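# Close the locker door until it latches

## Task

Push the locker door closed so its latch catches and it stays shut by itself, without the robot holding it. Swinging the door open violently counts as failure, and so does the robot toppling over or being left tilted.

## Robot and tools

ROBOT. LinearBot: a wheeled base that can drive in any direction, with strong 7 N m wheel motors and a column about 1.75 m high. A carriage rides the column over 0 to 1 m (lift_m). It carries two identical arms, left and right, each with six joints and a two-finger gripper. Each arm base sits roughly 0.57 m + lift_m above the floor, and carriage parts reach about 0.15 m lower. A hand reaches about 0.78 m from its shoulder but only about 0.38 m below its arm base. A hand is about 0.16 m long and 0.1 m wide (0.14 m when open). The parked arm pose is joints 1 to 6 = 0, 0.05, 0.05, 1.45, 0, 0. With both arms parked, the robot's footprint is about 0.95 m wide and 0.7 m long.

CAMERAS. carriage_camera is fixed on the carriage, faces forward and tilts about 20 degrees down. left_wrist_camera and right_wrist_camera look out past their fingertips. All images are 504x504. Intrinsics and T_world_to_cam (base frame to camera frame, metres) are supplied per camera. They carry small calibration errors, which are larger for the wrist cameras on a stretched arm.

FRAMES. Base frame: origin on the floor under the base centre, x ahead, y to the robot's left, z up. left_hand and right_hand are reported in this frame as the point midway between that hand's finger pads. quat_wxyz rotates the base axes into the hand axes. The hand's z runs along the fingers and the fingers open along its y. An upright hand with joints 1, 5 and 6 at zero reads (1,0,0,0). The odometry frame is the base frame at the start of the scene. base_odometry counts wheel rotation, so slipping shows up as travel. Heading is positive to the left, from -3.142 to 3.142.

execute_actions(actions, cameras). actions is a list holding one action object, or an empty list for a status-only call. An action may hold "base", "joints" or both, and they start together. "base" takes exactly one key, each a relative move from where the base last reported itself: translate_m (metres, -2 to 2, positive forward), strafe_m (metres, -2 to 2, positive left) or rotate_rad (radians, -6.3 to 6.3, positive counter-clockwise). "joints" is a single flat object shared by both arms and keyed by joint name. Every value in it is an absolute target, not an offset. Ranges:
- lift_m: 0 to 1 m.
- joint1: -2.617 to 3.054 rad; swings the arm about the vertical, 0 straight ahead, positive left.
- joint2: 0 to 3.141 rad; shoulder, where 0 is upper arm back and level, 1.57 vertical, 3.14 forward and level.
- joint3: 0 to 3.141 rad; elbow, 0 folded, 3.14 straight.
- joint4: -1.57 to 1.57 rad; wrist pitch, positive lifts the fingertips.
- joint5: -1.57 to 1.57 rad; wrist yaw, positive swings the tips to the RIGHT, the reverse of joint1.
- joint6: -2.094 to 2.094 rad; roll about the finger axis, positive clockwise seen from the forearm.
- gripper_m: 0 to 0.093 m; the gap between the pads.
These apply with prefix left_ or right_ (e.g. left_joint3_rad, right_gripper_m). Arm speeds reach 1.8 rad/s for joints 1 to 3 and 2.7 rad/s for joints 4 to 6. One action runs at most 15 s. A joint or base left out of an action may keep pushing toward an earlier target. An unknown key or an out-of-range value gets the whole call rejected, and nothing moves. cameras is a list of camera names or "all"; null or omitted gives all, [] gives none. The "pictures" line lists the images in order.

OTHER TOOLS. wait(seconds, 0 to 10) lets time pass and returns state and images. zoom_image(camera, region=[x0,y0,x1,y1]) enlarges part of that camera's latest full image. Pixel coordinates start at the top-left, and the region can be at most 504x504. read_manual(section="licences") only returns licence text. finished_scene(scene) ends the scene for good and reports success. Replying without any tool call ends the run.

RESULTS. base_status and joint_status give the outcome of the last accepted action:
- done: reached the target. For the base it only means the wheels turned enough.
- off_target: at rest short of the target, possibly still pushing.
- contact_stop or time_out: the motion gave up its target and holds where it stopped.
- not_followed, under a "joint command not followed" line with a cause: the arm targets were withheld, usually because an arm would come too close to itself or to the other arm. The targets may be retried later. To clear it, first move only the blocked arm well away, then move the other in a later call.
- limit_stop_at_motor_heat: the motor stopped for heat; send the target again.
If a call reports a stop, the later calls in the same reply are skipped. on_its_own covers joints you did not command; "held at" is their held target. motor_effort is in percent, with the bracketed number the peak during the action. These readings are noisy and biased. drive_wheels staying high at rest means the base is pressing on something. Joint torques are also noisy. MOTOR HOT warns at 75 °C. OVER-TEMPERATURE FAULT means an arm was halted at 90 °C, or that it went limp and fell at 100 °C. "ARM HIT" flags a hard self-collision.

CAUTIONS. Never fling the door open; push it shut steadily. Tipping is likeliest with the carriage high, arms extended, when pulling, or on a sudden stop, and only the images show a lean. If a drive is blocked, back off about 0.2 m, or turn back, and repeat once if still pressed. Do not reverse into a table edge above the base. Arms have no contact stop: they keep pressing and snap to target when freed. Keep the two arms from striking or squeezing each other. Hand position readings drift at long reach. Extended arms heat fast, so park them when idle. At the end, release the door, pull the hands back and move away, so the door stays latched on its own.

Each tool is called after "Call:" in YAML: its name, and indented under it one key for each argument.

## Session

Call:
execute_actions:
  actions: []

Scene clock: 0.00 s.
Joint torques (N m, as the arm reports them, + toward a larger angle): no reading
base_odometry: x=+0.000 y=+0.000 heading=+0.000 (m, m, rad; odometry frame)
base_status: not commanded
joint_positions: lift_m=+0.300 left_joint1_rad=+0.021 left_joint2_rad=+0.052 left_joint3_rad=+0.069 left_joint4_rad=+1.498 left_joint5_rad=+0.008 left_joint6_rad=+0.010 left_gripper_m=+0.095 right_joint1_rad=-0.012 right_joint2_rad=+0.075 right_joint3_rad=+0.031 right_joint4_rad=+1.484 right_joint5_rad=+0.002 right_joint6_rad=+0.031 right_gripper_m=+0.095
joint_status: not commanded
motor_effort: lift_m=+15 drive_wheels=+0 (%)
left_hand: x=+0.2886 y=+0.3173 z=+1.3297 quat_wxyz=(+0.999, +0.004, +0.028, +0.015) (m; base frame)
right_hand: x=+0.3107 y=-0.3192 z=+1.3192 quat_wxyz=(+0.998, +0.002, +0.065, +0.010) (m; base frame)
pictures: carriage_camera, left_wrist_camera, right_wrist_camera
Images, in order (width x height): carriage_camera 504x504, left_wrist_camera 504x504, right_wrist_camera 504x504.

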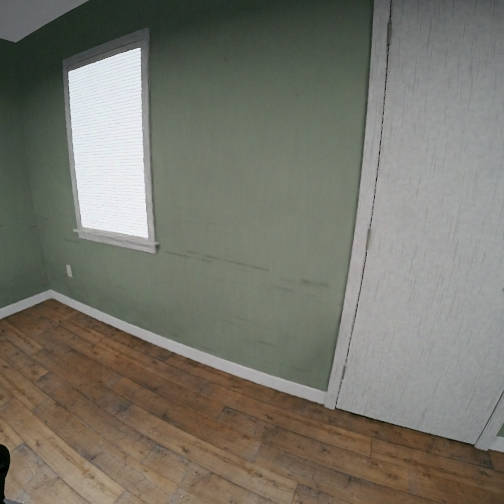

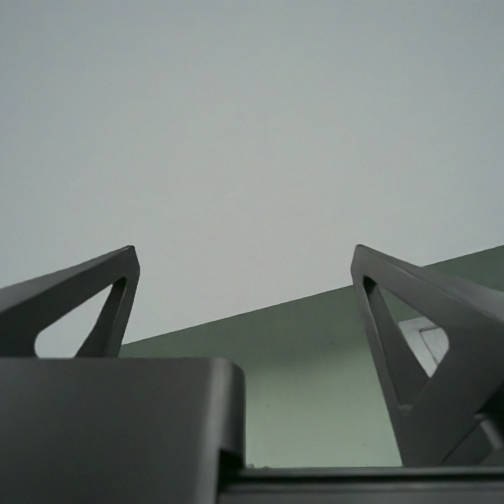

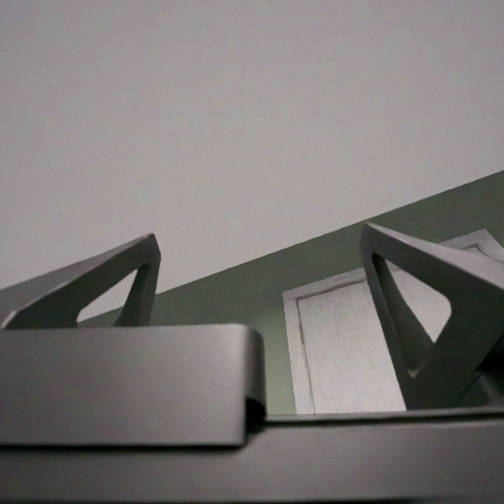

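Need to find the locker.

Call:
execute_actions:
  actions:
    - {"base":{"rotate_rad":-1.5}}
  cameras: ["carriage_camera"]

Call:
execute_actions:
  actions:
    - {"base":{"rotate_rad":-1.5}}
  cameras: ["carriage_camera"]

Call:
execute_actions:
  actions:
    - {"base":{"rotate_rad":-1.5}}
  cameras: ["carriage_camera"]

Scene clock: 5.67 s.
Joint torques (N m, as the arm reports them, + toward a larger angle): left_arm=[-0.21  4.73  6.99 -0.35 -0.02  0.08] | right_arm=[ 0.06  3.71  6.67 -0.11 -0.02  0.03]
base_odometry: x=+0.000 y=+0.000 heading=-1.500 (m, m, rad; odometry frame)
base_status: done
joint_positions: lift_m=+0.300 left_joint1_rad=+0.021 left_joint2_rad=+0.052 left_joint3_rad=+0.069 left_joint4_rad=+1.498 left_joint5_rad=+0.008 left_joint6_rad=+0.010 left_gripper_m=+0.095 right_joint1_rad=-0.012 right_joint2_rad=+0.075 right_joint3_rad=+0.031 right_joint4_rad=+1.483 right_joint5_rad=+0.002 right_joint6_rad=+0.031 right_gripper_m=+0.095
joint_status: not commanded
motor_effort: lift_m=+15(15) drive_wheels=+3(7) (%)
left_hand: x=+0.2886 y=+0.3173 z=+1.3297 quat_wxyz=(+0.999, +0.004, +0.028, +0.015) (m; base frame)
right_hand: x=+0.3109 y=-0.3192 z=+1.3192 quat_wxyz=(+0.998, +0.002, +0.065, +0.010) (m; base frame)
pictures: carriage_camera
Images, in order (width x height): carriage_camera 504x504.

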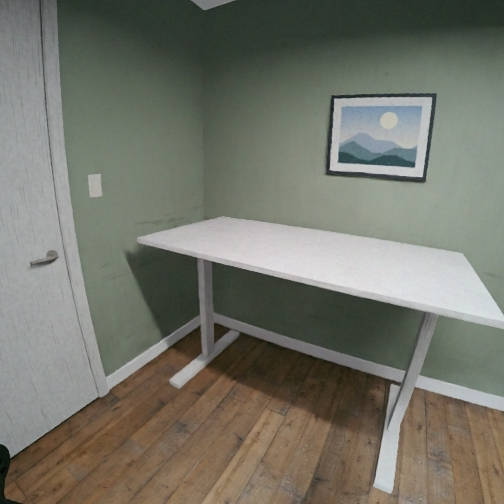

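Scene clock: 8.70 s.
Joint torques (N m, as the arm reports them, + toward a larger angle): left_arm=[-0.28  4.71  6.86 -0.42 -0.02  0.09] | right_arm=[-0.03  3.69  6.53 -0.24 -0.01  0.03]
base_odometry: x=+0.000 y=+0.000 heading=-2.999 (m, m, rad; odometry frame)
base_status: done
joint_positions: lift_m=+0.300 left_joint1_rad=+0.021 left_joint2_rad=+0.052 left_joint3_rad=+0.069 left_joint4_rad=+1.497 left_joint5_rad=+0.008 left_joint6_rad=+0.010 left_gripper_m=+0.095 right_joint1_rad=-0.012 right_joint2_rad=+0.075 right_joint3_rad=+0.031 right_joint4_rad=+1.483 right_joint5_rad=+0.002 right_joint6_rad=+0.031 right_gripper_m=+0.095
joint_status: not commanded
motor_effort: lift_m=+15(15) drive_wheels=+3(8) (%)
left_hand: x=+0.2887 y=+0.3173 z=+1.3297 quat_wxyz=(+0.999, +0.004, +0.028, +0.015) (m; base frame)
right_hand: x=+0.3110 y=-0.3192 z=+1.3192 quat_wxyz=(+0.998, +0.002, +0.066, +0.010) (m; base frame)
pictures: carriage_camera
Images, in order (width x height): carriage_camera 504x504.

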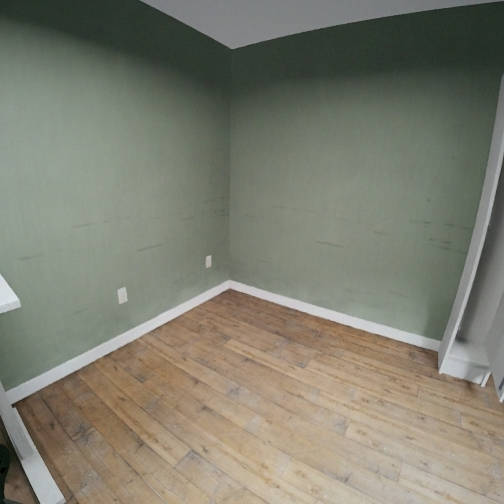

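Scene clock: 11.73 s.
Joint torques (N m, as the arm reports them, + toward a larger angle): left_arm=[-0.21  4.75  6.91 -0.33 -0.01  0.07] | right_arm=[ 0.01  3.6   6.75 -0.15 -0.03 -0.01]
base_odometry: x=+0.000 y=+0.000 heading=+1.784 (m, m, rad; odometry frame)
base_status: done
joint_positions: lift_m=+0.300 left_joint1_rad=+0.021 left_joint2_rad=+0.052 left_joint3_rad=+0.069 left_joint4_rad=+1.497 left_joint5_rad=+0.008 left_joint6_rad=+0.010 left_gripper_m=+0.095 right_joint1_rad=-0.012 right_joint2_rad=+0.075 right_joint3_rad=+0.031 right_joint4_rad=+1.483 right_joint5_rad=+0.002 right_joint6_rad=+0.031 right_gripper_m=+0.095
joint_status: not commanded
motor_effort: lift_m=+15(15) drive_wheels=+3(8) (%)
left_hand: x=+0.2887 y=+0.3173 z=+1.3297 quat_wxyz=(+0.999, +0.004, +0.028, +0.015) (m; base frame)
right_hand: x=+0.3110 y=-0.3192 z=+1.3192 quat_wxyz=(+0.998, +0.002, +0.066, +0.010) (m; base frame)
pictures: carriage_camera
Images, in order (width x height): carriage_camera 504x504.

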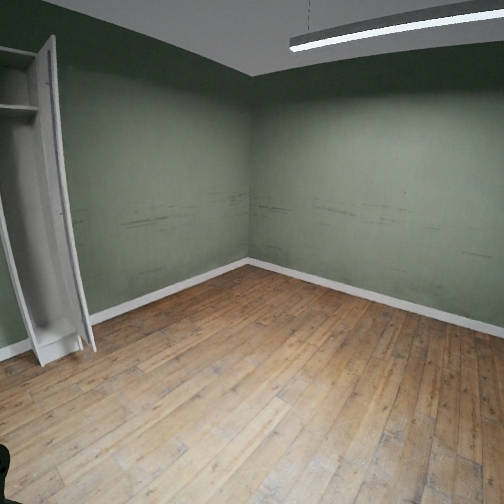

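Call:
execute_actions:
  actions:
    - {"base":{"rotate_rad":0.75}}
  cameras: ["carriage_camera"]

Scene clock: 14.93 s.
Joint torques (N m, as the arm reports them, + toward a larger angle): left_arm=[-0.26  4.74  6.87 -0.36 -0.03  0.08] | right_arm=[ 0.06  3.84  6.71 -0.18 -0.01  0.03]
base_odometry: x=+0.000 y=+0.000 heading=+2.533 (m, m, rad; odometry frame)
base_status: done
joint_positions: lift_m=+0.300 left_joint1_rad=+0.021 left_joint2_rad=+0.052 left_joint3_rad=+0.069 left_joint4_rad=+1.497 left_joint5_rad=+0.008 left_joint6_rad=+0.010 left_gripper_m=+0.095 right_joint1_rad=-0.012 right_joint2_rad=+0.075 right_joint3_rad=+0.031 right_joint4_rad=+1.483 right_joint5_rad=+0.002 right_joint6_rad=+0.031 right_gripper_m=+0.095
joint_status: not commanded
motor_effort: lift_m=+15(15) drive_wheels=+6(6) (%)
left_hand: x=+0.2887 y=+0.3173 z=+1.3297 quat_wxyz=(+0.999, +0.004, +0.028, +0.015) (m; base frame)
right_hand: x=+0.3111 y=-0.3192 z=+1.3192 quat_wxyz=(+0.998, +0.002, +0.066, +0.010) (m; base frame)
pictures: carriage_camera
Images, in order (width x height): carriage_camera 504x504.

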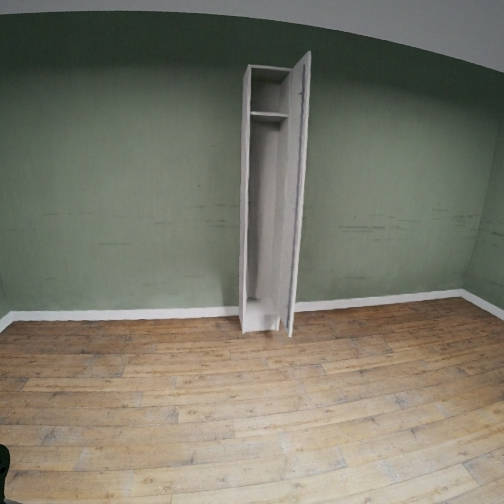

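Call:
execute_actions:
  actions:
    - {"base":{"translate_m":1.0}}

Scene clock: 22.80 s.
Joint torques (N m, as the arm reports them, + toward a larger angle): left_arm=[-0.27  4.67  6.79 -0.38 -0.02  0.08] | right_arm=[ 0.    3.72  6.4  -0.13  0.   -0.01]
base_odometry: x=-0.821 y=+0.571 heading=+2.534 (m, m, rad; odometry frame)
base_status: done
joint_positions: lift_m=+0.300 left_joint1_rad=+0.021 left_joint2_rad=+0.052 left_joint3_rad=+0.069 left_joint4_rad=+1.497 left_joint5_rad=+0.008 left_joint6_rad=+0.010 left_gripper_m=+0.095 right_joint1_rad=-0.012 right_joint2_rad=+0.075 right_joint3_rad=+0.031 right_joint4_rad=+1.482 right_joint5_rad=+0.002 right_joint6_rad=+0.031 right_gripper_m=+0.095
joint_status: not commanded
motor_effort: lift_m=+15(15) drive_wheels=-3(15) (%)
left_hand: x=+0.2887 y=+0.3173 z=+1.3297 quat_wxyz=(+0.999, +0.004, +0.028, +0.015) (m; base frame)
right_hand: x=+0.3111 y=-0.3192 z=+1.3192 quat_wxyz=(+0.998, +0.002, +0.066, +0.010) (m; base frame)
pictures: carriage_camera, left_wrist_camera, right_wrist_camera
camera_calibration (this result's frames):
left_wrist_camera: T_world_to_cam=[[0.0140529, -0.999152, -0.038702, 0.356916], [0.785875, 0.0349679, -0.617396, 0.592628], [0.618226, -0.0217387, 0.7857, -1.09476], [0, 0, 0, 1]] pos_world=[0.206063, 0.312092, 1.23985]
right_wrist_camera: T_world_to_cam=[[0.0823828, -0.996566, -0.00828098, -0.332653], [0.695379, 0.0634329, -0.715838, 0.74599], [0.713905, 0.0532143, 0.698217, -1.00345], [0, 0, 0, 1]] pos_world=[0.225024, -0.325433, 1.23188]
Images, in order (width x height): carriage_camera 504x504, left_wrist_camera 504x504, right_wrist_camera 504x504.

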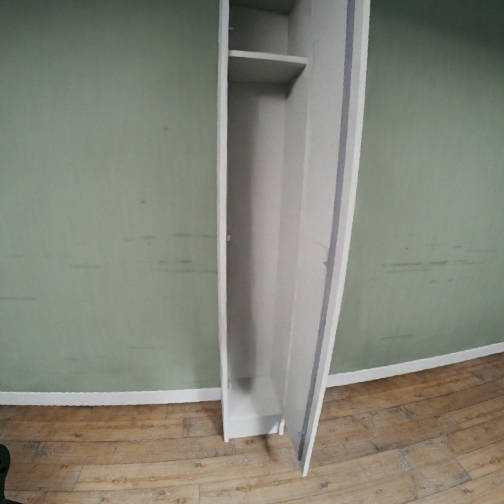

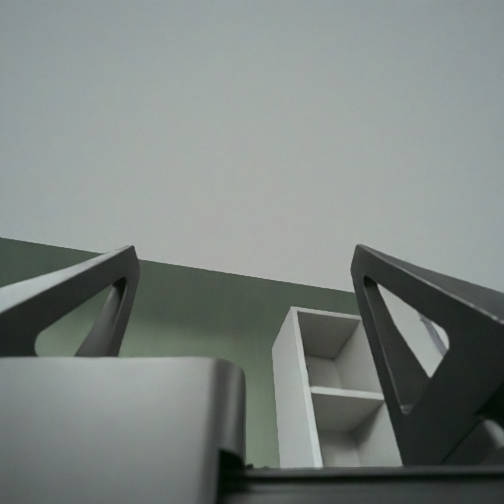

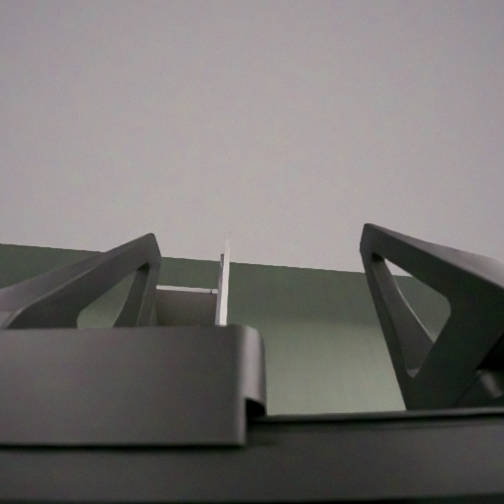

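Call:
execute_actions:
  actions:
    - {"base":{"rotate_rad":0.23},"joints":{"right_joint2_rad":1.2,"right_joint3_rad":1.2,"right_joint4_rad":0,"right_joint1_rad":0,"right_gripper_m":0}}

Scene clock: 36.00 s.
Joint torques (N m, as the arm reports them, + toward a larger angle): left_arm=[-0.23  4.78  6.85 -0.34 -0.02  0.07] | right_arm=[ 0.68 -4.19 10.01  2.26 -0.04 -0.01]
base_odometry: x=-0.821 y=+0.571 heading=+2.764 (m, m, rad; odometry frame)
base_status: done
joint_positions: lift_m=+0.300 left_joint1_rad=+0.021 left_joint2_rad=+0.052 left_joint3_rad=+0.069 left_joint4_rad=+1.497 left_joint5_rad=+0.008 left_joint6_rad=+0.010 left_gripper_m=+0.095 right_joint1_rad=-0.007 right_joint2_rad=+1.196 right_joint3_rad=+1.183 right_joint4_rad=+0.014 right_joint5_rad=+0.002 right_joint6_rad=+0.031 right_gripper_m=+0.001
joint_status: all done
motor_effort: lift_m=+15(15) drive_wheels=+4(7) (%)
left_hand: x=+0.2888 y=+0.3173 z=+1.3297 quat_wxyz=(+0.999, +0.004, +0.028, +0.015) (m; base frame)
right_hand: x=+0.6896 y=-0.3218 z=+1.3091 quat_wxyz=(+0.707, +0.014, +0.707, +0.008) (m; base frame)
pictures: carriage_camera, left_wrist_camera, right_wrist_camera
camera_calibration (this result's frames):
left_wrist_camera: T_world_to_cam=[[0.0140381, -0.999152, -0.0386995, 0.356917], [0.785639, 0.034963, -0.617696, 0.59302], [0.618526, -0.0217325, 0.785464, -1.09459], [0, 0, 0, 1]] pos_world=[0.206123, 0.312093, 1.23988]
right_wrist_camera: T_world_to_cam=[[-0.00300316, -0.99552, -0.0945058, -0.19442], [-0.616856, 0.0762276, -0.783376, 1.4732], [0.78707, 0.0559439, -0.614321, 0.402164], [0, 0, 0, 1]] pos_world=[0.59164, -0.328346, 1.38276]
Images, in order (width x height): carriage_camera 504x504, left_wrist_camera 504x504, right_wrist_camera 504x504.

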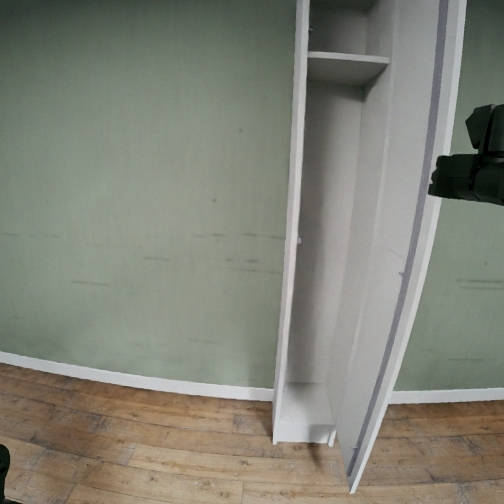

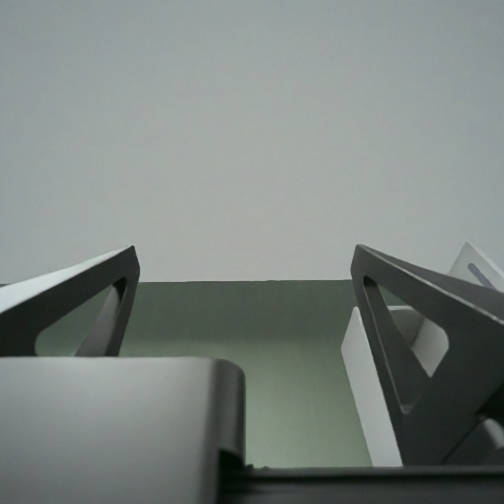

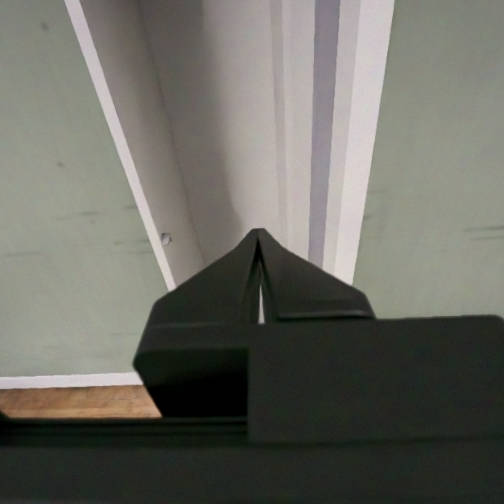

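Call:
execute_actions:
  actions:
    - {"base":{"rotate_rad":-0.1}}
  cameras: []

Call:
execute_actions:
  actions:
    - {"base":{"strafe_m":-0.15}}

Scene clock: 39.27 s.
Joint torques (N m, as the arm reports them, + toward a larger angle): left_arm=[-0.27  4.81  6.84 -0.29 -0.03  0.09] | right_arm=[ 0.61 -4.4  10.08  2.27  0.   -0.01]
base_odometry: x=-0.821 y=+0.571 heading=+2.664 (m, m, rad; odometry frame)
base_status: done
joint_positions: lift_m=+0.300 left_joint1_rad=+0.021 left_joint2_rad=+0.052 left_joint3_rad=+0.069 left_joint4_rad=+1.497 left_joint5_rad=+0.008 left_joint6_rad=+0.010 left_gripper_m=+0.095 right_joint1_rad=-0.007 right_joint2_rad=+1.196 right_joint3_rad=+1.183 right_joint4_rad=+0.014 right_joint5_rad=+0.002 right_joint6_rad=+0.031 right_gripper_m=+0.001
joint_status: not commanded
motor_effort: lift_m=+15(15) drive_wheels=-2(7) (%)
left_hand: x=+0.2888 y=+0.3173 z=+1.3297 quat_wxyz=(+0.999, +0.004, +0.028, +0.015) (m; base frame)
right_hand: x=+0.6896 y=-0.3218 z=+1.3091 quat_wxyz=(+0.707, +0.014, +0.707, +0.008) (m; base frame)
pictures: none
No camera images: the call's "cameras" was empty. Leave "cameras" out to get every camera's image.

Scene clock: 41.10 s.
Joint torques (N m, as the arm reports them, + toward a larger angle): left_arm=[-0.27  4.82  6.84 -0.33 -0.02  0.08] | right_arm=[ 0.63 -4.29 10.06  2.34 -0.02 -0.01]
base_odometry: x=-0.753 y=+0.704 heading=+2.664 (m, m, rad; odometry frame)
base_status: done
joint_positions: lift_m=+0.300 left_joint1_rad=+0.021 left_joint2_rad=+0.052 left_joint3_rad=+0.069 left_joint4_rad=+1.497 left_joint5_rad=+0.008 left_joint6_rad=+0.010 left_gripper_m=+0.095 right_joint1_rad=-0.007 right_joint2_rad=+1.196 right_joint3_rad=+1.183 right_joint4_rad=+0.013 right_joint5_rad=+0.002 right_joint6_rad=+0.031 right_gripper_m=+0.001
joint_status: not commanded
motor_effort: lift_m=+15(15) drive_wheels=+1(8) (%)
left_hand: x=+0.2888 y=+0.3173 z=+1.3297 quat_wxyz=(+0.999, +0.004, +0.028, +0.015) (m; base frame)
right_hand: x=+0.6896 y=-0.3218 z=+1.3090 quat_wxyz=(+0.707, +0.014, +0.707, +0.008) (m; base frame)
pictures: carriage_camera, left_wrist_camera, right_wrist_camera
camera_calibration (this result's frames):
left_wrist_camera: T_world_to_cam=[[0.0140381, -0.999152, -0.0386995, 0.356917], [0.785639, 0.034963, -0.617696, 0.59302], [0.618526, -0.0217325, 0.785464, -1.09459], [0, 0, 0, 1]] pos_world=[0.206123, 0.312093, 1.23988]
right_wrist_camera: T_world_to_cam=[[-0.00303921, -0.99552, -0.0945075, -0.194401], [-0.617155, 0.0762298, -0.783141, 1.47303], [0.786836, 0.0559456, -0.614621, 0.402661], [0, 0, 0, 1]] pos_world=[0.591668, -0.328346, 1.3827]
Images, in order (width x height): carriage_camera 504x504, left_wrist_camera 504x504, right_wrist_camera 504x504.

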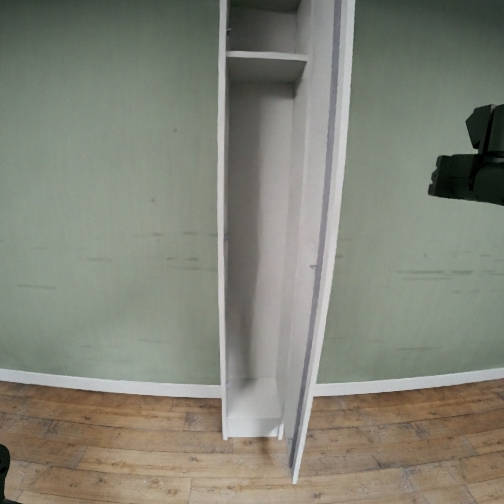

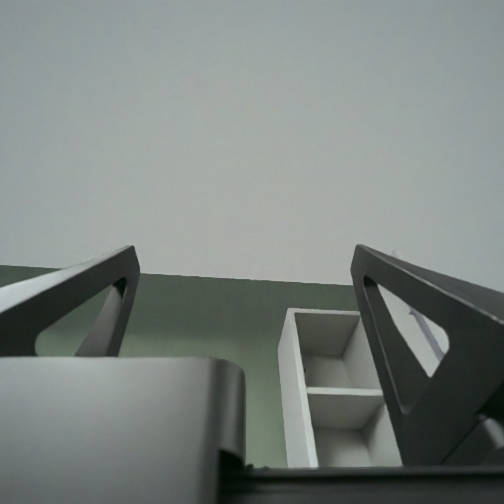

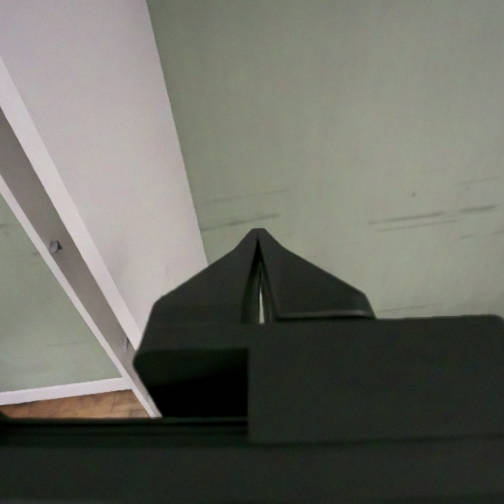

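Call:
execute_actions:
  actions:
    - {"base":{"translate_m":0.24}}
  cameras: []

Call:
execute_actions:
  actions:
    - {"base":{"strafe_m":0.25}}

Scene clock: 46.03 s.
Joint torques (N m, as the arm reports them, + toward a larger angle): left_arm=[-0.26  4.85  6.84 -0.37 -0.03  0.1 ] | right_arm=[ 0.67 -4.24 10.16  2.26 -0.01  0.02]
base_odometry: x=-0.966 y=+0.814 heading=+2.664 (m, m, rad; odometry frame)
base_status: done
joint_positions: lift_m=+0.300 left_joint1_rad=+0.021 left_joint2_rad=+0.052 left_joint3_rad=+0.069 left_joint4_rad=+1.497 left_joint5_rad=+0.008 left_joint6_rad=+0.010 left_gripper_m=+0.095 right_joint1_rad=-0.007 right_joint2_rad=+1.196 right_joint3_rad=+1.183 right_joint4_rad=+0.012 right_joint5_rad=+0.002 right_joint6_rad=+0.031 right_gripper_m=+0.001
joint_status: not commanded
motor_effort: lift_m=+15(15) drive_wheels=-2(10) (%)
left_hand: x=+0.2888 y=+0.3173 z=+1.3297 quat_wxyz=(+0.999, +0.004, +0.028, +0.015) (m; base frame)
right_hand: x=+0.6896 y=-0.3218 z=+1.3085 quat_wxyz=(+0.707, +0.014, +0.708, +0.008) (m; base frame)
pictures: none
No camera images: the call's "cameras" was empty. Leave "cameras" out to get every camera's image.

Scene clock: 48.40 s.
Joint torques (N m, as the arm reports them, + toward a larger angle): left_arm=[-0.2   4.68  6.86 -0.35 -0.01  0.09] | right_arm=[ 0.6  -4.23 10.11  2.31 -0.05  0.11]
base_odometry: x=-1.081 y=+0.592 heading=+2.664 (m, m, rad; odometry frame)
base_status: done
joint_positions: lift_m=+0.300 left_joint1_rad=+0.021 left_joint2_rad=+0.052 left_joint3_rad=+0.069 left_joint4_rad=+1.497 left_joint5_rad=+0.008 left_joint6_rad=+0.010 left_gripper_m=+0.095 right_joint1_rad=-0.007 right_joint2_rad=+1.196 right_joint3_rad=+1.183 right_joint4_rad=+0.011 right_joint5_rad=+0.006 right_joint6_rad=+0.025 right_gripper_m=+0.001
joint_status: not commanded
motor_effort: lift_m=+15(15) drive_wheels=-1(8) (%)
left_hand: x=+0.2888 y=+0.3173 z=+1.3297 quat_wxyz=(+0.999, +0.004, +0.028, +0.015) (m; base frame)
right_hand: x=+0.6896 y=-0.3222 z=+1.3084 quat_wxyz=(+0.706, +0.013, +0.708, +0.004) (m; base frame)
pictures: carriage_camera, left_wrist_camera, right_wrist_camera
camera_calibration (this result's frames):
left_wrist_camera: T_world_to_cam=[[0.0140381, -0.999152, -0.0386995, 0.356917], [0.785639, 0.034963, -0.617696, 0.59302], [0.618526, -0.0217325, 0.785464, -1.09459], [0, 0, 0, 1]] pos_world=[0.206123, 0.312093, 1.23988]
right_wrist_camera: T_world_to_cam=[[-0.00666841, -0.996094, -0.088051, -0.200987], [-0.618745, 0.0732829, -0.782166, 1.47149], [0.785563, 0.0492653, -0.616817, 0.40394], [0, 0, 0, 1]] pos_world=[0.591816, -0.327937, 1.38241]
Images, in order (width x height): carriage_camera 504x504, left_wrist_camera 504x504, right_wrist_camera 504x504.

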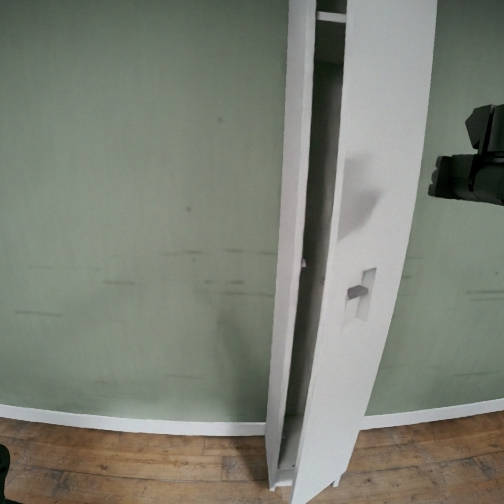

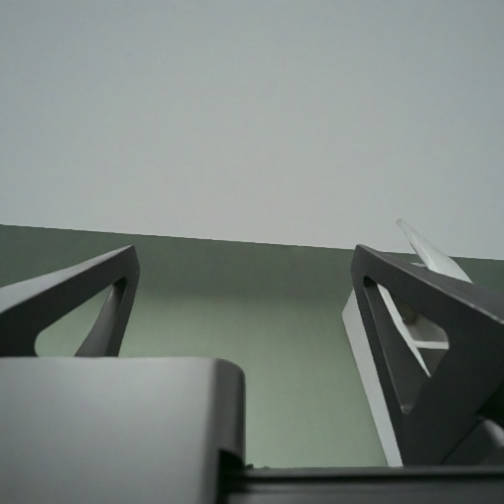

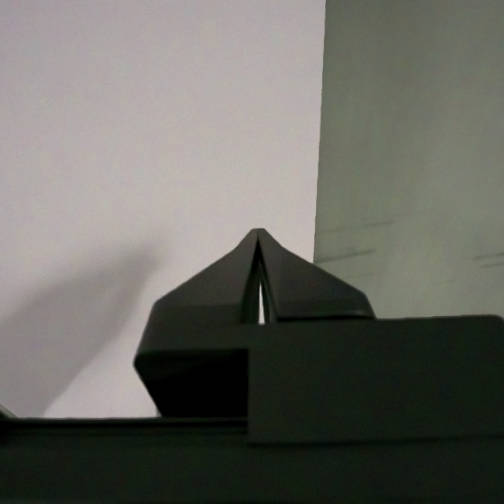

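Call:
execute_actions:
  actions:
    - {"base":{"strafe_m":0.16}}
  cameras: ["right_wrist_camera"]

Call:
execute_actions:
  actions:
    - {"base":{"translate_m":0.11}}

Scene clock: 52.33 s.
Joint torques (N m, as the arm reports them, + toward a larger angle): left_arm=[-0.36  4.8   7.07 -0.38 -0.02  0.08] | right_arm=[ 0.43 -4.17 10.07  2.33 -0.04  0.06]
base_odometry: x=-1.155 y=+0.450 heading=+2.663 (m, m, rad; odometry frame)
base_status: done
joint_positions: lift_m=+0.300 left_joint1_rad=+0.021 left_joint2_rad=+0.052 left_joint3_rad=+0.069 left_joint4_rad=+1.497 left_joint5_rad=+0.008 left_joint6_rad=+0.010 left_gripper_m=+0.095 right_joint1_rad=-0.007 right_joint2_rad=+1.196 right_joint3_rad=+1.183 right_joint4_rad=+0.011 right_joint5_rad=+0.005 right_joint6_rad=+0.025 right_gripper_m=+0.001
joint_status: not commanded
motor_effort: lift_m=+15(15) drive_wheels=-1(5) (%)
left_hand: x=+0.2888 y=+0.3173 z=+1.3297 quat_wxyz=(+0.999, +0.004, +0.028, +0.015) (m; base frame)
right_hand: x=+0.6896 y=-0.3220 z=+1.3084 quat_wxyz=(+0.706, +0.013, +0.708, +0.005) (m; base frame)
pictures: right_wrist_camera
camera_calibration (this result's frames):
right_wrist_camera: T_world_to_cam=[[-0.00514882, -0.996069, -0.0884339, -0.201265], [-0.618853, 0.0726397, -0.782141, 1.47131], [0.78549, 0.0507005, -0.616794, 0.404407], [0, 0, 0, 1]] pos_world=[0.591827, -0.327853, 1.38241]
Images, in order (width x height): right_wrist_camera 504x504.

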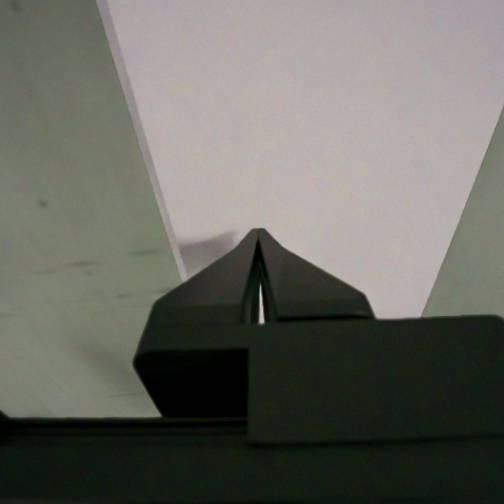

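Scene clock: 54.07 s.
Joint torques (N m, as the arm reports them, + toward a larger angle): left_arm=[-0.29  4.81  6.97 -0.32 -0.01  0.09] | right_arm=[ 0.49 -3.82  9.83  2.31 -0.08  0.06]
base_odometry: x=-1.252 y=+0.501 heading=+2.664 (m, m, rad; odometry frame)
base_status: done
joint_positions: lift_m=+0.300 left_joint1_rad=+0.021 left_joint2_rad=+0.052 left_joint3_rad=+0.069 left_joint4_rad=+1.497 left_joint5_rad=+0.008 left_joint6_rad=+0.010 left_gripper_m=+0.095 right_joint1_rad=-0.007 right_joint2_rad=+1.193 right_joint3_rad=+1.183 right_joint4_rad=+0.010 right_joint5_rad=+0.008 right_joint6_rad=+0.025 right_gripper_m=+0.001
joint_status: not commanded
motor_effort: lift_m=+15(15) drive_wheels=+2(5) (%)
left_hand: x=+0.2888 y=+0.3173 z=+1.3297 quat_wxyz=(+0.999, +0.004, +0.028, +0.015) (m; base frame)
right_hand: x=+0.6886 y=-0.3225 z=+1.3094 quat_wxyz=(+0.707, +0.014, +0.707, +0.004) (m; base frame)
pictures: carriage_camera, left_wrist_camera, right_wrist_camera
camera_calibration (this result's frames):
left_wrist_camera: T_world_to_cam=[[0.0140381, -0.999152, -0.0386995, 0.356917], [0.785639, 0.034963, -0.617696, 0.59302], [0.618526, -0.0217325, 0.785464, -1.09459], [0, 0, 0, 1]] pos_world=[0.206123, 0.312093, 1.23988]
right_wrist_camera: T_world_to_cam=[[-0.00801993, -0.99605, -0.0884311, -0.19972], [-0.617135, 0.0745136, -0.783321, 1.47243], [0.786816, 0.0482918, -0.615295, 0.402207], [0, 0, 0, 1]] pos_world=[0.590623, -0.32807, 1.3832]
Images, in order (width x height): carriage_camera 504x504, left_wrist_camera 504x504, right_wrist_camera 504x504.

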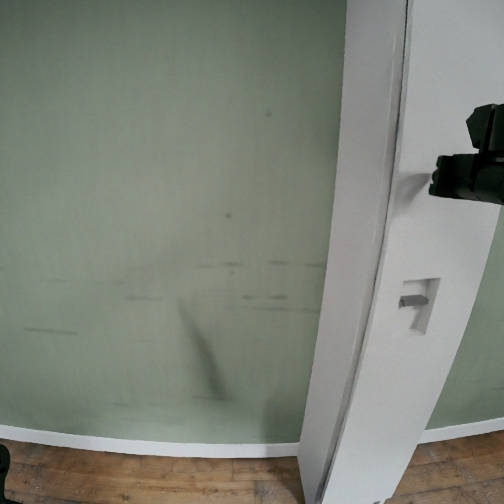

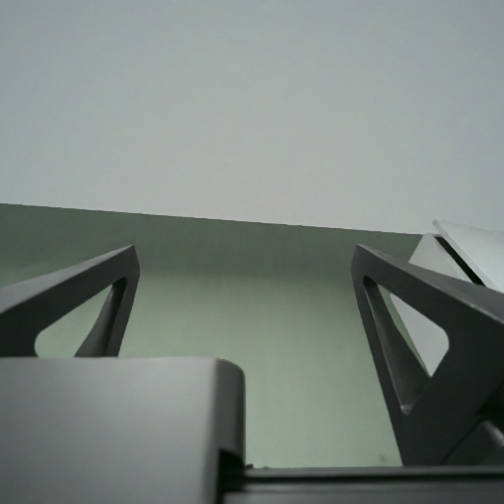

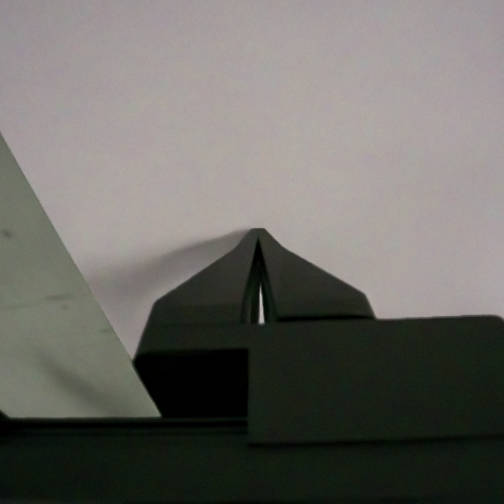

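Touching, still slightly ajar.

Call:
execute_actions:
  actions:
    - {"base":{"translate_m":0.025}}

Scene clock: 56.37 s.
Joint torques (N m, as the arm reports them, + toward a larger angle): left_arm=[-0.27  4.8   6.81 -0.38 -0.02  0.08] | right_arm=[ 0.55 -2.    9.98  2.65  0.08  0.05]
base_odometry: x=-1.275 y=+0.512 heading=+2.664 (m, m, rad; odometry frame)
base_status: done
joint_positions: lift_m=+0.300 left_joint1_rad=+0.021 left_joint2_rad=+0.052 left_joint3_rad=+0.069 left_joint4_rad=+1.497 left_joint5_rad=+0.008 left_joint6_rad=+0.010 left_gripper_m=+0.095 right_joint1_rad=-0.007 right_joint2_rad=+1.168 right_joint3_rad=+1.183 right_joint4_rad=-0.021 right_joint5_rad=-0.005 right_joint6_rad=+0.025 right_gripper_m=+0.001
joint_status: not commanded
motor_effort: lift_m=+15(15) drive_wheels=+3(8) (%)
left_hand: x=+0.2888 y=+0.3173 z=+1.3297 quat_wxyz=(+0.999, +0.004, +0.028, +0.015) (m; base frame)
right_hand: x=+0.6812 y=-0.3203 z=+1.3113 quat_wxyz=(+0.705, +0.009, +0.709, +0.008) (m; base frame)
pictures: carriage_camera, left_wrist_camera, right_wrist_camera
camera_calibration (this result's frames):
left_wrist_camera: T_world_to_cam=[[0.0140381, -0.999152, -0.0386995, 0.356917], [0.785639, 0.034963, -0.617696, 0.59302], [0.618526, -0.0217325, 0.785464, -1.09459], [0, 0, 0, 1]] pos_world=[0.206123, 0.312093, 1.23988]
right_wrist_camera: T_world_to_cam=[[0.00394564, -0.996068, -0.0885012, -0.205469], [-0.623091, 0.0667724, -0.779294, 1.46549], [0.782139, 0.0582191, -0.620378, 0.422163], [0, 0, 0, 1]] pos_world=[0.583753, -0.327094, 1.38576]
Images, in order (width x height): carriage_camera 504x504, left_wrist_camera 504x504, right_wrist_camera 504x504.

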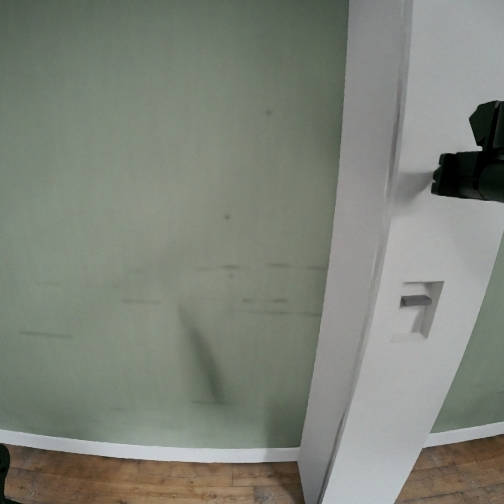

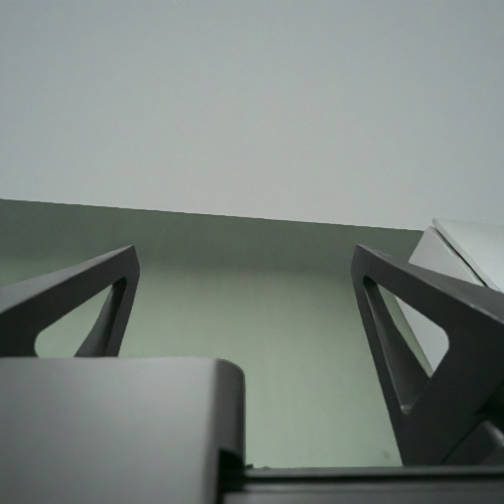

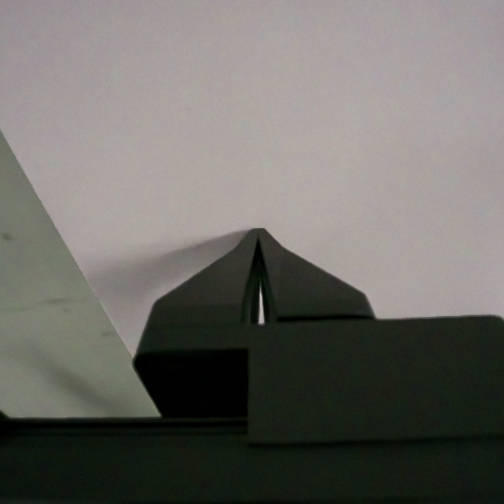

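Call:
execute_actions:
  actions:
    - {"base":{"translate_m":-0.35}}

Call:
zoom_image:
  camera: "carriage_camera"
  region: [250, 100, 450, 350]

Scene clock: 61.83 s.
Joint torques (N m, as the arm reports them, + toward a larger angle): left_arm=[-0.23  4.84  6.68 -0.35 -0.02  0.09] | right_arm=[ 0.4  -3.5   9.89  2.38  0.05  0.09]
base_odometry: x=-0.964 y=+0.351 heading=+2.664 (m, m, rad; odometry frame)
base_status: done
joint_positions: lift_m=+0.300 left_joint1_rad=+0.021 left_joint2_rad=+0.052 left_joint3_rad=+0.069 left_joint4_rad=+1.497 left_joint5_rad=+0.008 left_joint6_rad=+0.010 left_gripper_m=+0.095 right_joint1_rad=-0.007 right_joint2_rad=+1.189 right_joint3_rad=+1.183 right_joint4_rad=+0.008 right_joint5_rad=-0.002 right_joint6_rad=+0.025 right_gripper_m=+0.001
joint_status: not commanded
motor_effort: lift_m=+15(15) drive_wheels=+0(11) (%)
left_hand: x=+0.2889 y=+0.3174 z=+1.3297 quat_wxyz=(+0.999, +0.004, +0.029, +0.015) (m; base frame)
right_hand: x=+0.6874 y=-0.3208 z=+1.3104 quat_wxyz=(+0.708, +0.010, +0.706, +0.007) (m; base frame)
pictures: carriage_camera, left_wrist_camera, right_wrist_camera
camera_calibration (this result's frames):
left_wrist_camera: T_world_to_cam=[[0.0140233, -0.999153, -0.0386969, 0.356919], [0.785404, 0.0349581, -0.617996, 0.593412], [0.618825, -0.0217263, 0.785228, -1.09442], [0, 0, 0, 1]] pos_world=[0.206182, 0.312094, 1.23991]
right_wrist_camera: T_world_to_cam=[[0.00202814, -0.996082, -0.0884151, -0.204871], [-0.616349, 0.0683794, -0.784499, 1.47144], [0.787471, 0.0560856, -0.613795, 0.403742], [0, 0, 0, 1]] pos_world=[0.589401, -0.327328, 1.38404]
Images, in order (width x height): carriage_camera 504x504, left_wrist_camera 504x504, right_wrist_camera 504x504.

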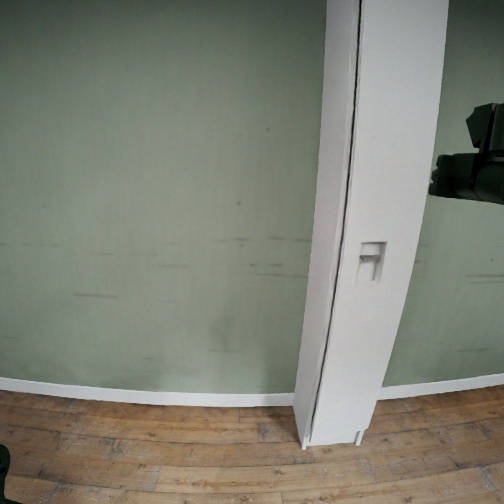

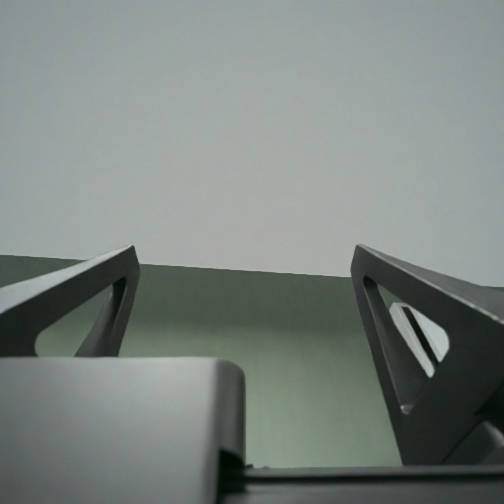

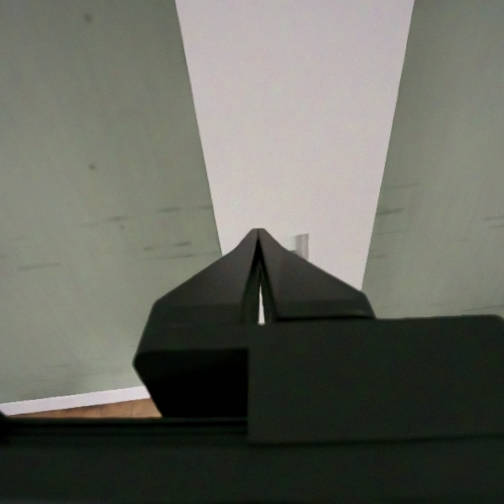

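Region (250, 100, 450, 350) of carriage_camera's 504x504 image, scaled by 2.016, with more detail than that image has; it fills the left 403 columns of this view, and the rest is white.

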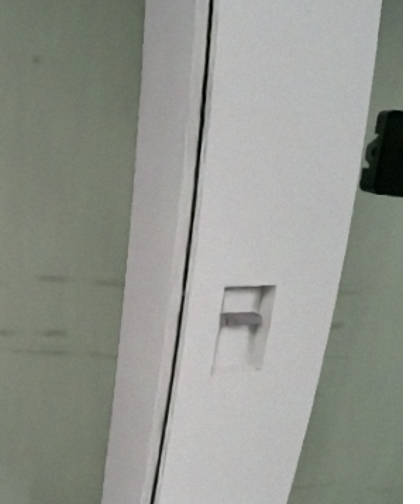

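Call:
execute_actions:
  actions:
    - {"base":{"strafe_m":0.04},"joints":{"lift_m":0.12}}
  cameras: []

Call:
execute_actions:
  actions:
    - {"base":{"translate_m":0.37}}

Scene clock: 67.90 s.
Joint torques (N m, as the arm reports them, + toward a larger angle): left_arm=[-0.17  4.81  6.73 -0.34 -0.04  0.09] | right_arm=[ 0.61 -3.66  9.32  2.37  0.03  0.05]
base_odometry: x=-0.982 y=+0.316 heading=+2.664 (m, m, rad; odometry frame)
base_status: done
joint_positions: lift_m=+0.120 left_joint1_rad=+0.021 left_joint2_rad=+0.052 left_joint3_rad=+0.069 left_joint4_rad=+1.497 left_joint5_rad=+0.009 left_joint6_rad=+0.010 left_gripper_m=+0.095 right_joint1_rad=-0.007 right_joint2_rad=+1.189 right_joint3_rad=+1.193 right_joint4_rad=+0.006 right_joint5_rad=-0.001 right_joint6_rad=+0.025 right_gripper_m=+0.001
joint_status: all done
motor_effort: lift_m=+14(14) drive_wheels=-1(8) (%)
left_hand: x=+0.2889 y=+0.3173 z=+1.1504 quat_wxyz=(+0.999, +0.004, +0.029, +0.015) (m; base frame)
right_hand: x=+0.6868 y=-0.3210 z=+1.1355 quat_wxyz=(+0.711, +0.011, +0.704, +0.007) (m; base frame)
pictures: none
No camera images: the call's "cameras" was empty. Leave "cameras" out to get every camera's image.

Scene clock: 70.63 s.
Joint torques (N m, as the arm reports them, + toward a larger angle): left_arm=[-0.29  4.71  6.87 -0.28 -0.04  0.09] | right_arm=[0.41 0.9  8.99 3.12 0.19 0.05]
base_odometry: x=-1.311 y=+0.485 heading=+2.664 (m, m, rad; odometry frame)
base_status: done
joint_positions: lift_m=+0.120 left_joint1_rad=+0.021 left_joint2_rad=+0.052 left_joint3_rad=+0.069 left_joint4_rad=+1.494 left_joint5_rad=+0.009 left_joint6_rad=+0.010 left_gripper_m=+0.095 right_joint1_rad=-0.003 right_joint2_rad=+1.132 right_joint3_rad=+1.196 right_joint4_rad=-0.057 right_joint5_rad=-0.015 right_joint6_rad=+0.026 right_gripper_m=+0.001
joint_status: not commanded
motor_effort: lift_m=+14(14) drive_wheels=+4(10) (%)
left_hand: x=+0.2895 y=+0.3173 z=+1.1503 quat_wxyz=(+0.999, +0.004, +0.030, +0.015) (m; base frame)
right_hand: x=+0.6689 y=-0.3171 z=+1.1431 quat_wxyz=(+0.709, +0.005, +0.705, +0.013) (m; base frame)
pictures: carriage_camera, left_wrist_camera, right_wrist_camera
camera_calibration (this result's frames):
carriage_camera: T_world_to_cam=[[0.0476695, -0.998415, 0.0299341, -0.0386886], [-0.299029, -0.0428582, -0.953281, 1.12934], [0.953053, 0.0364913, -0.300598, 0.170294], [0, 0, 0, 1]] pos_world=[0.177251, 0.00355999, 1.12893]
left_wrist_camera: T_world_to_cam=[[0.0139119, -0.99914, -0.039062, 0.350364], [0.783983, 0.035147, -0.619786, 0.484534], [0.620626, -0.0220016, 0.783798, -0.952715], [0, 0, 0, 1]] pos_world=[0.206539, 0.312072, 1.06073]
right_wrist_camera: T_world_to_cam=[[0.0183969, -0.995823, -0.0894338, -0.2257], [-0.613779, 0.0593624, -0.787243, 1.3271], [0.789264, 0.0693754, -0.610123, 0.31429], [0, 0, 0, 1]] pos_world=[0.57064, -0.325341, 1.21632]
Images, in order (width x height): carriage_camera 504x504, left_wrist_camera 504x504, right_wrist_camera 504x504.

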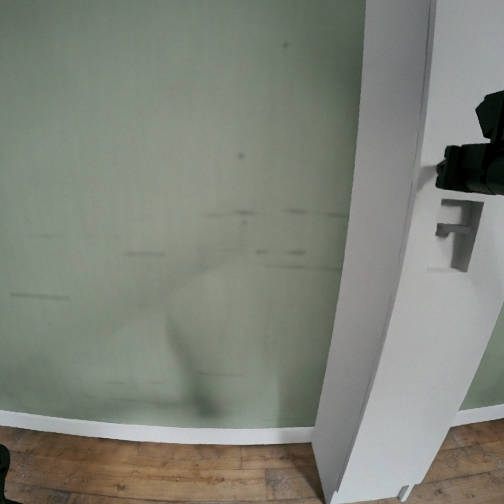

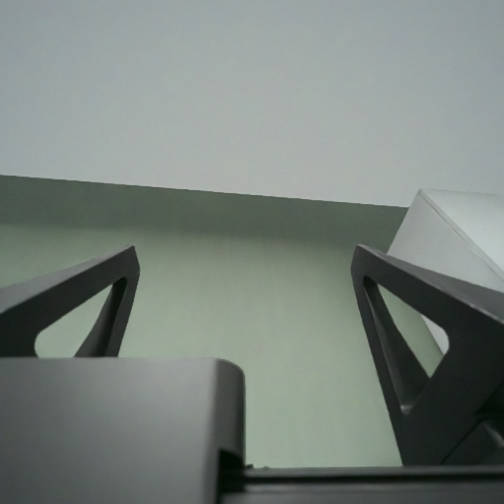

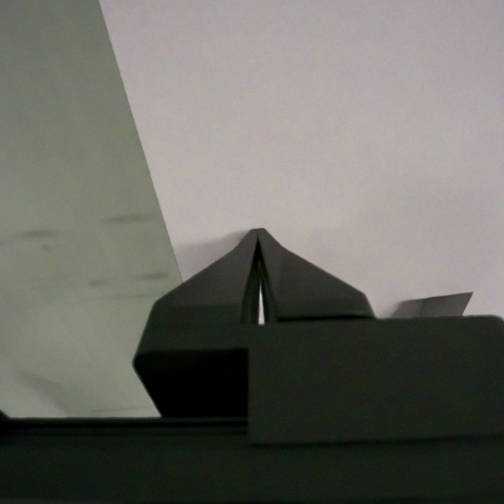

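Now flush, with the handle dropped. Back off to check.

Call:
execute_actions:
  actions:
    - {"base":{"translate_m":-0.4}}

Scene clock: 74.43 s.
Joint torques (N m, as the arm reports them, + toward a larger angle): left_arm=[-0.28  4.93  6.96 -0.3  -0.02  0.09] | right_arm=[ 0.29 -4.18  9.24  2.36  0.06  0.06]
base_odometry: x=-0.955 y=+0.302 heading=+2.664 (m, m, rad; odometry frame)
base_status: done
joint_positions: lift_m=+0.120 left_joint1_rad=+0.021 left_joint2_rad=+0.052 left_joint3_rad=+0.069 left_joint4_rad=+1.495 left_joint5_rad=+0.009 left_joint6_rad=+0.010 left_gripper_m=+0.095 right_joint1_rad=-0.003 right_joint2_rad=+1.194 right_joint3_rad=+1.196 right_joint4_rad=+0.007 right_joint5_rad=-0.002 right_joint6_rad=+0.026 right_gripper_m=+0.001
joint_status: not commanded
motor_effort: lift_m=+14(14) drive_wheels=-1(7) (%)
left_hand: x=+0.2894 y=+0.3173 z=+1.1503 quat_wxyz=(+0.999, +0.004, +0.029, +0.015) (m; base frame)
right_hand: x=+0.6883 y=-0.3194 z=+1.1351 quat_wxyz=(+0.710, +0.009, +0.704, +0.009) (m; base frame)
pictures: carriage_camera, left_wrist_camera, right_wrist_camera
camera_calibration (this result's frames):
carriage_camera: T_world_to_cam=[[0.0476695, -0.998415, 0.0299341, -0.0386886], [-0.299029, -0.0428582, -0.953281, 1.12934], [0.953053, 0.0364913, -0.300598, 0.170294], [0, 0, 0, 1]] pos_world=[0.177251, 0.00355999, 1.12893]
left_wrist_camera: T_world_to_cam=[[0.0139268, -0.99914, -0.0390646, 0.350362], [0.78422, 0.0351519, -0.619487, 0.484196], [0.620327, -0.0220078, 0.784034, -0.952844], [0, 0, 0, 1]] pos_world=[0.20648, 0.312071, 1.0607]
right_wrist_camera: T_world_to_cam=[[0.0060649, -0.995969, -0.089494, -0.220485], [-0.611179, 0.0671424, -0.78864, 1.33507], [0.791469, 0.0594799, -0.608308, 0.287449], [0, 0, 0, 1]] pos_world=[0.589796, -0.326333, 1.20801]
Images, in order (width x height): carriage_camera 504x504, left_wrist_camera 504x504, right_wrist_camera 504x504.

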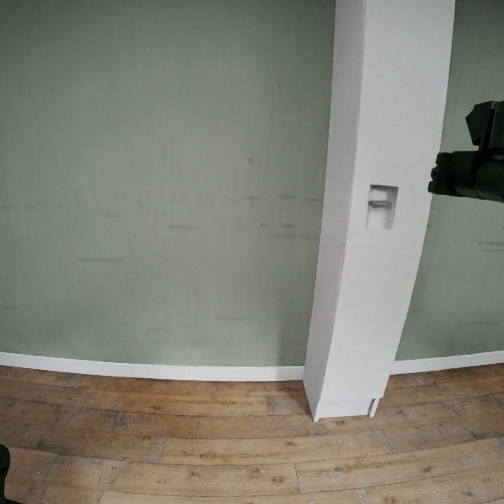

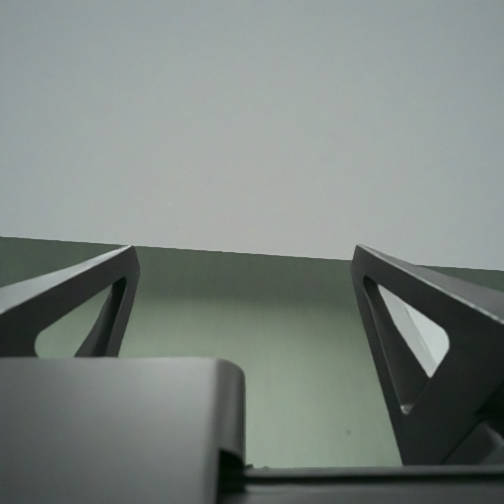

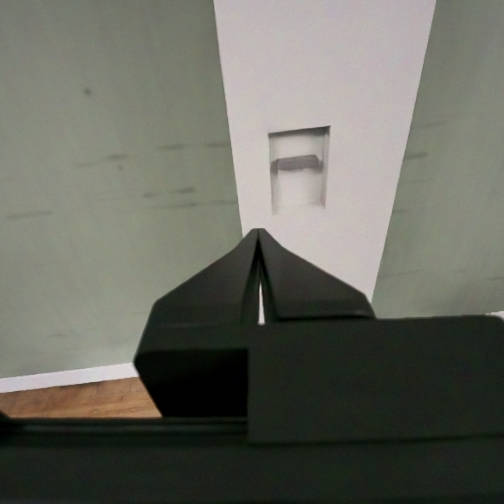

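Gap gone; latched.

Call:
finished_scene:
  scene: 1

The scene is finished: the task was done.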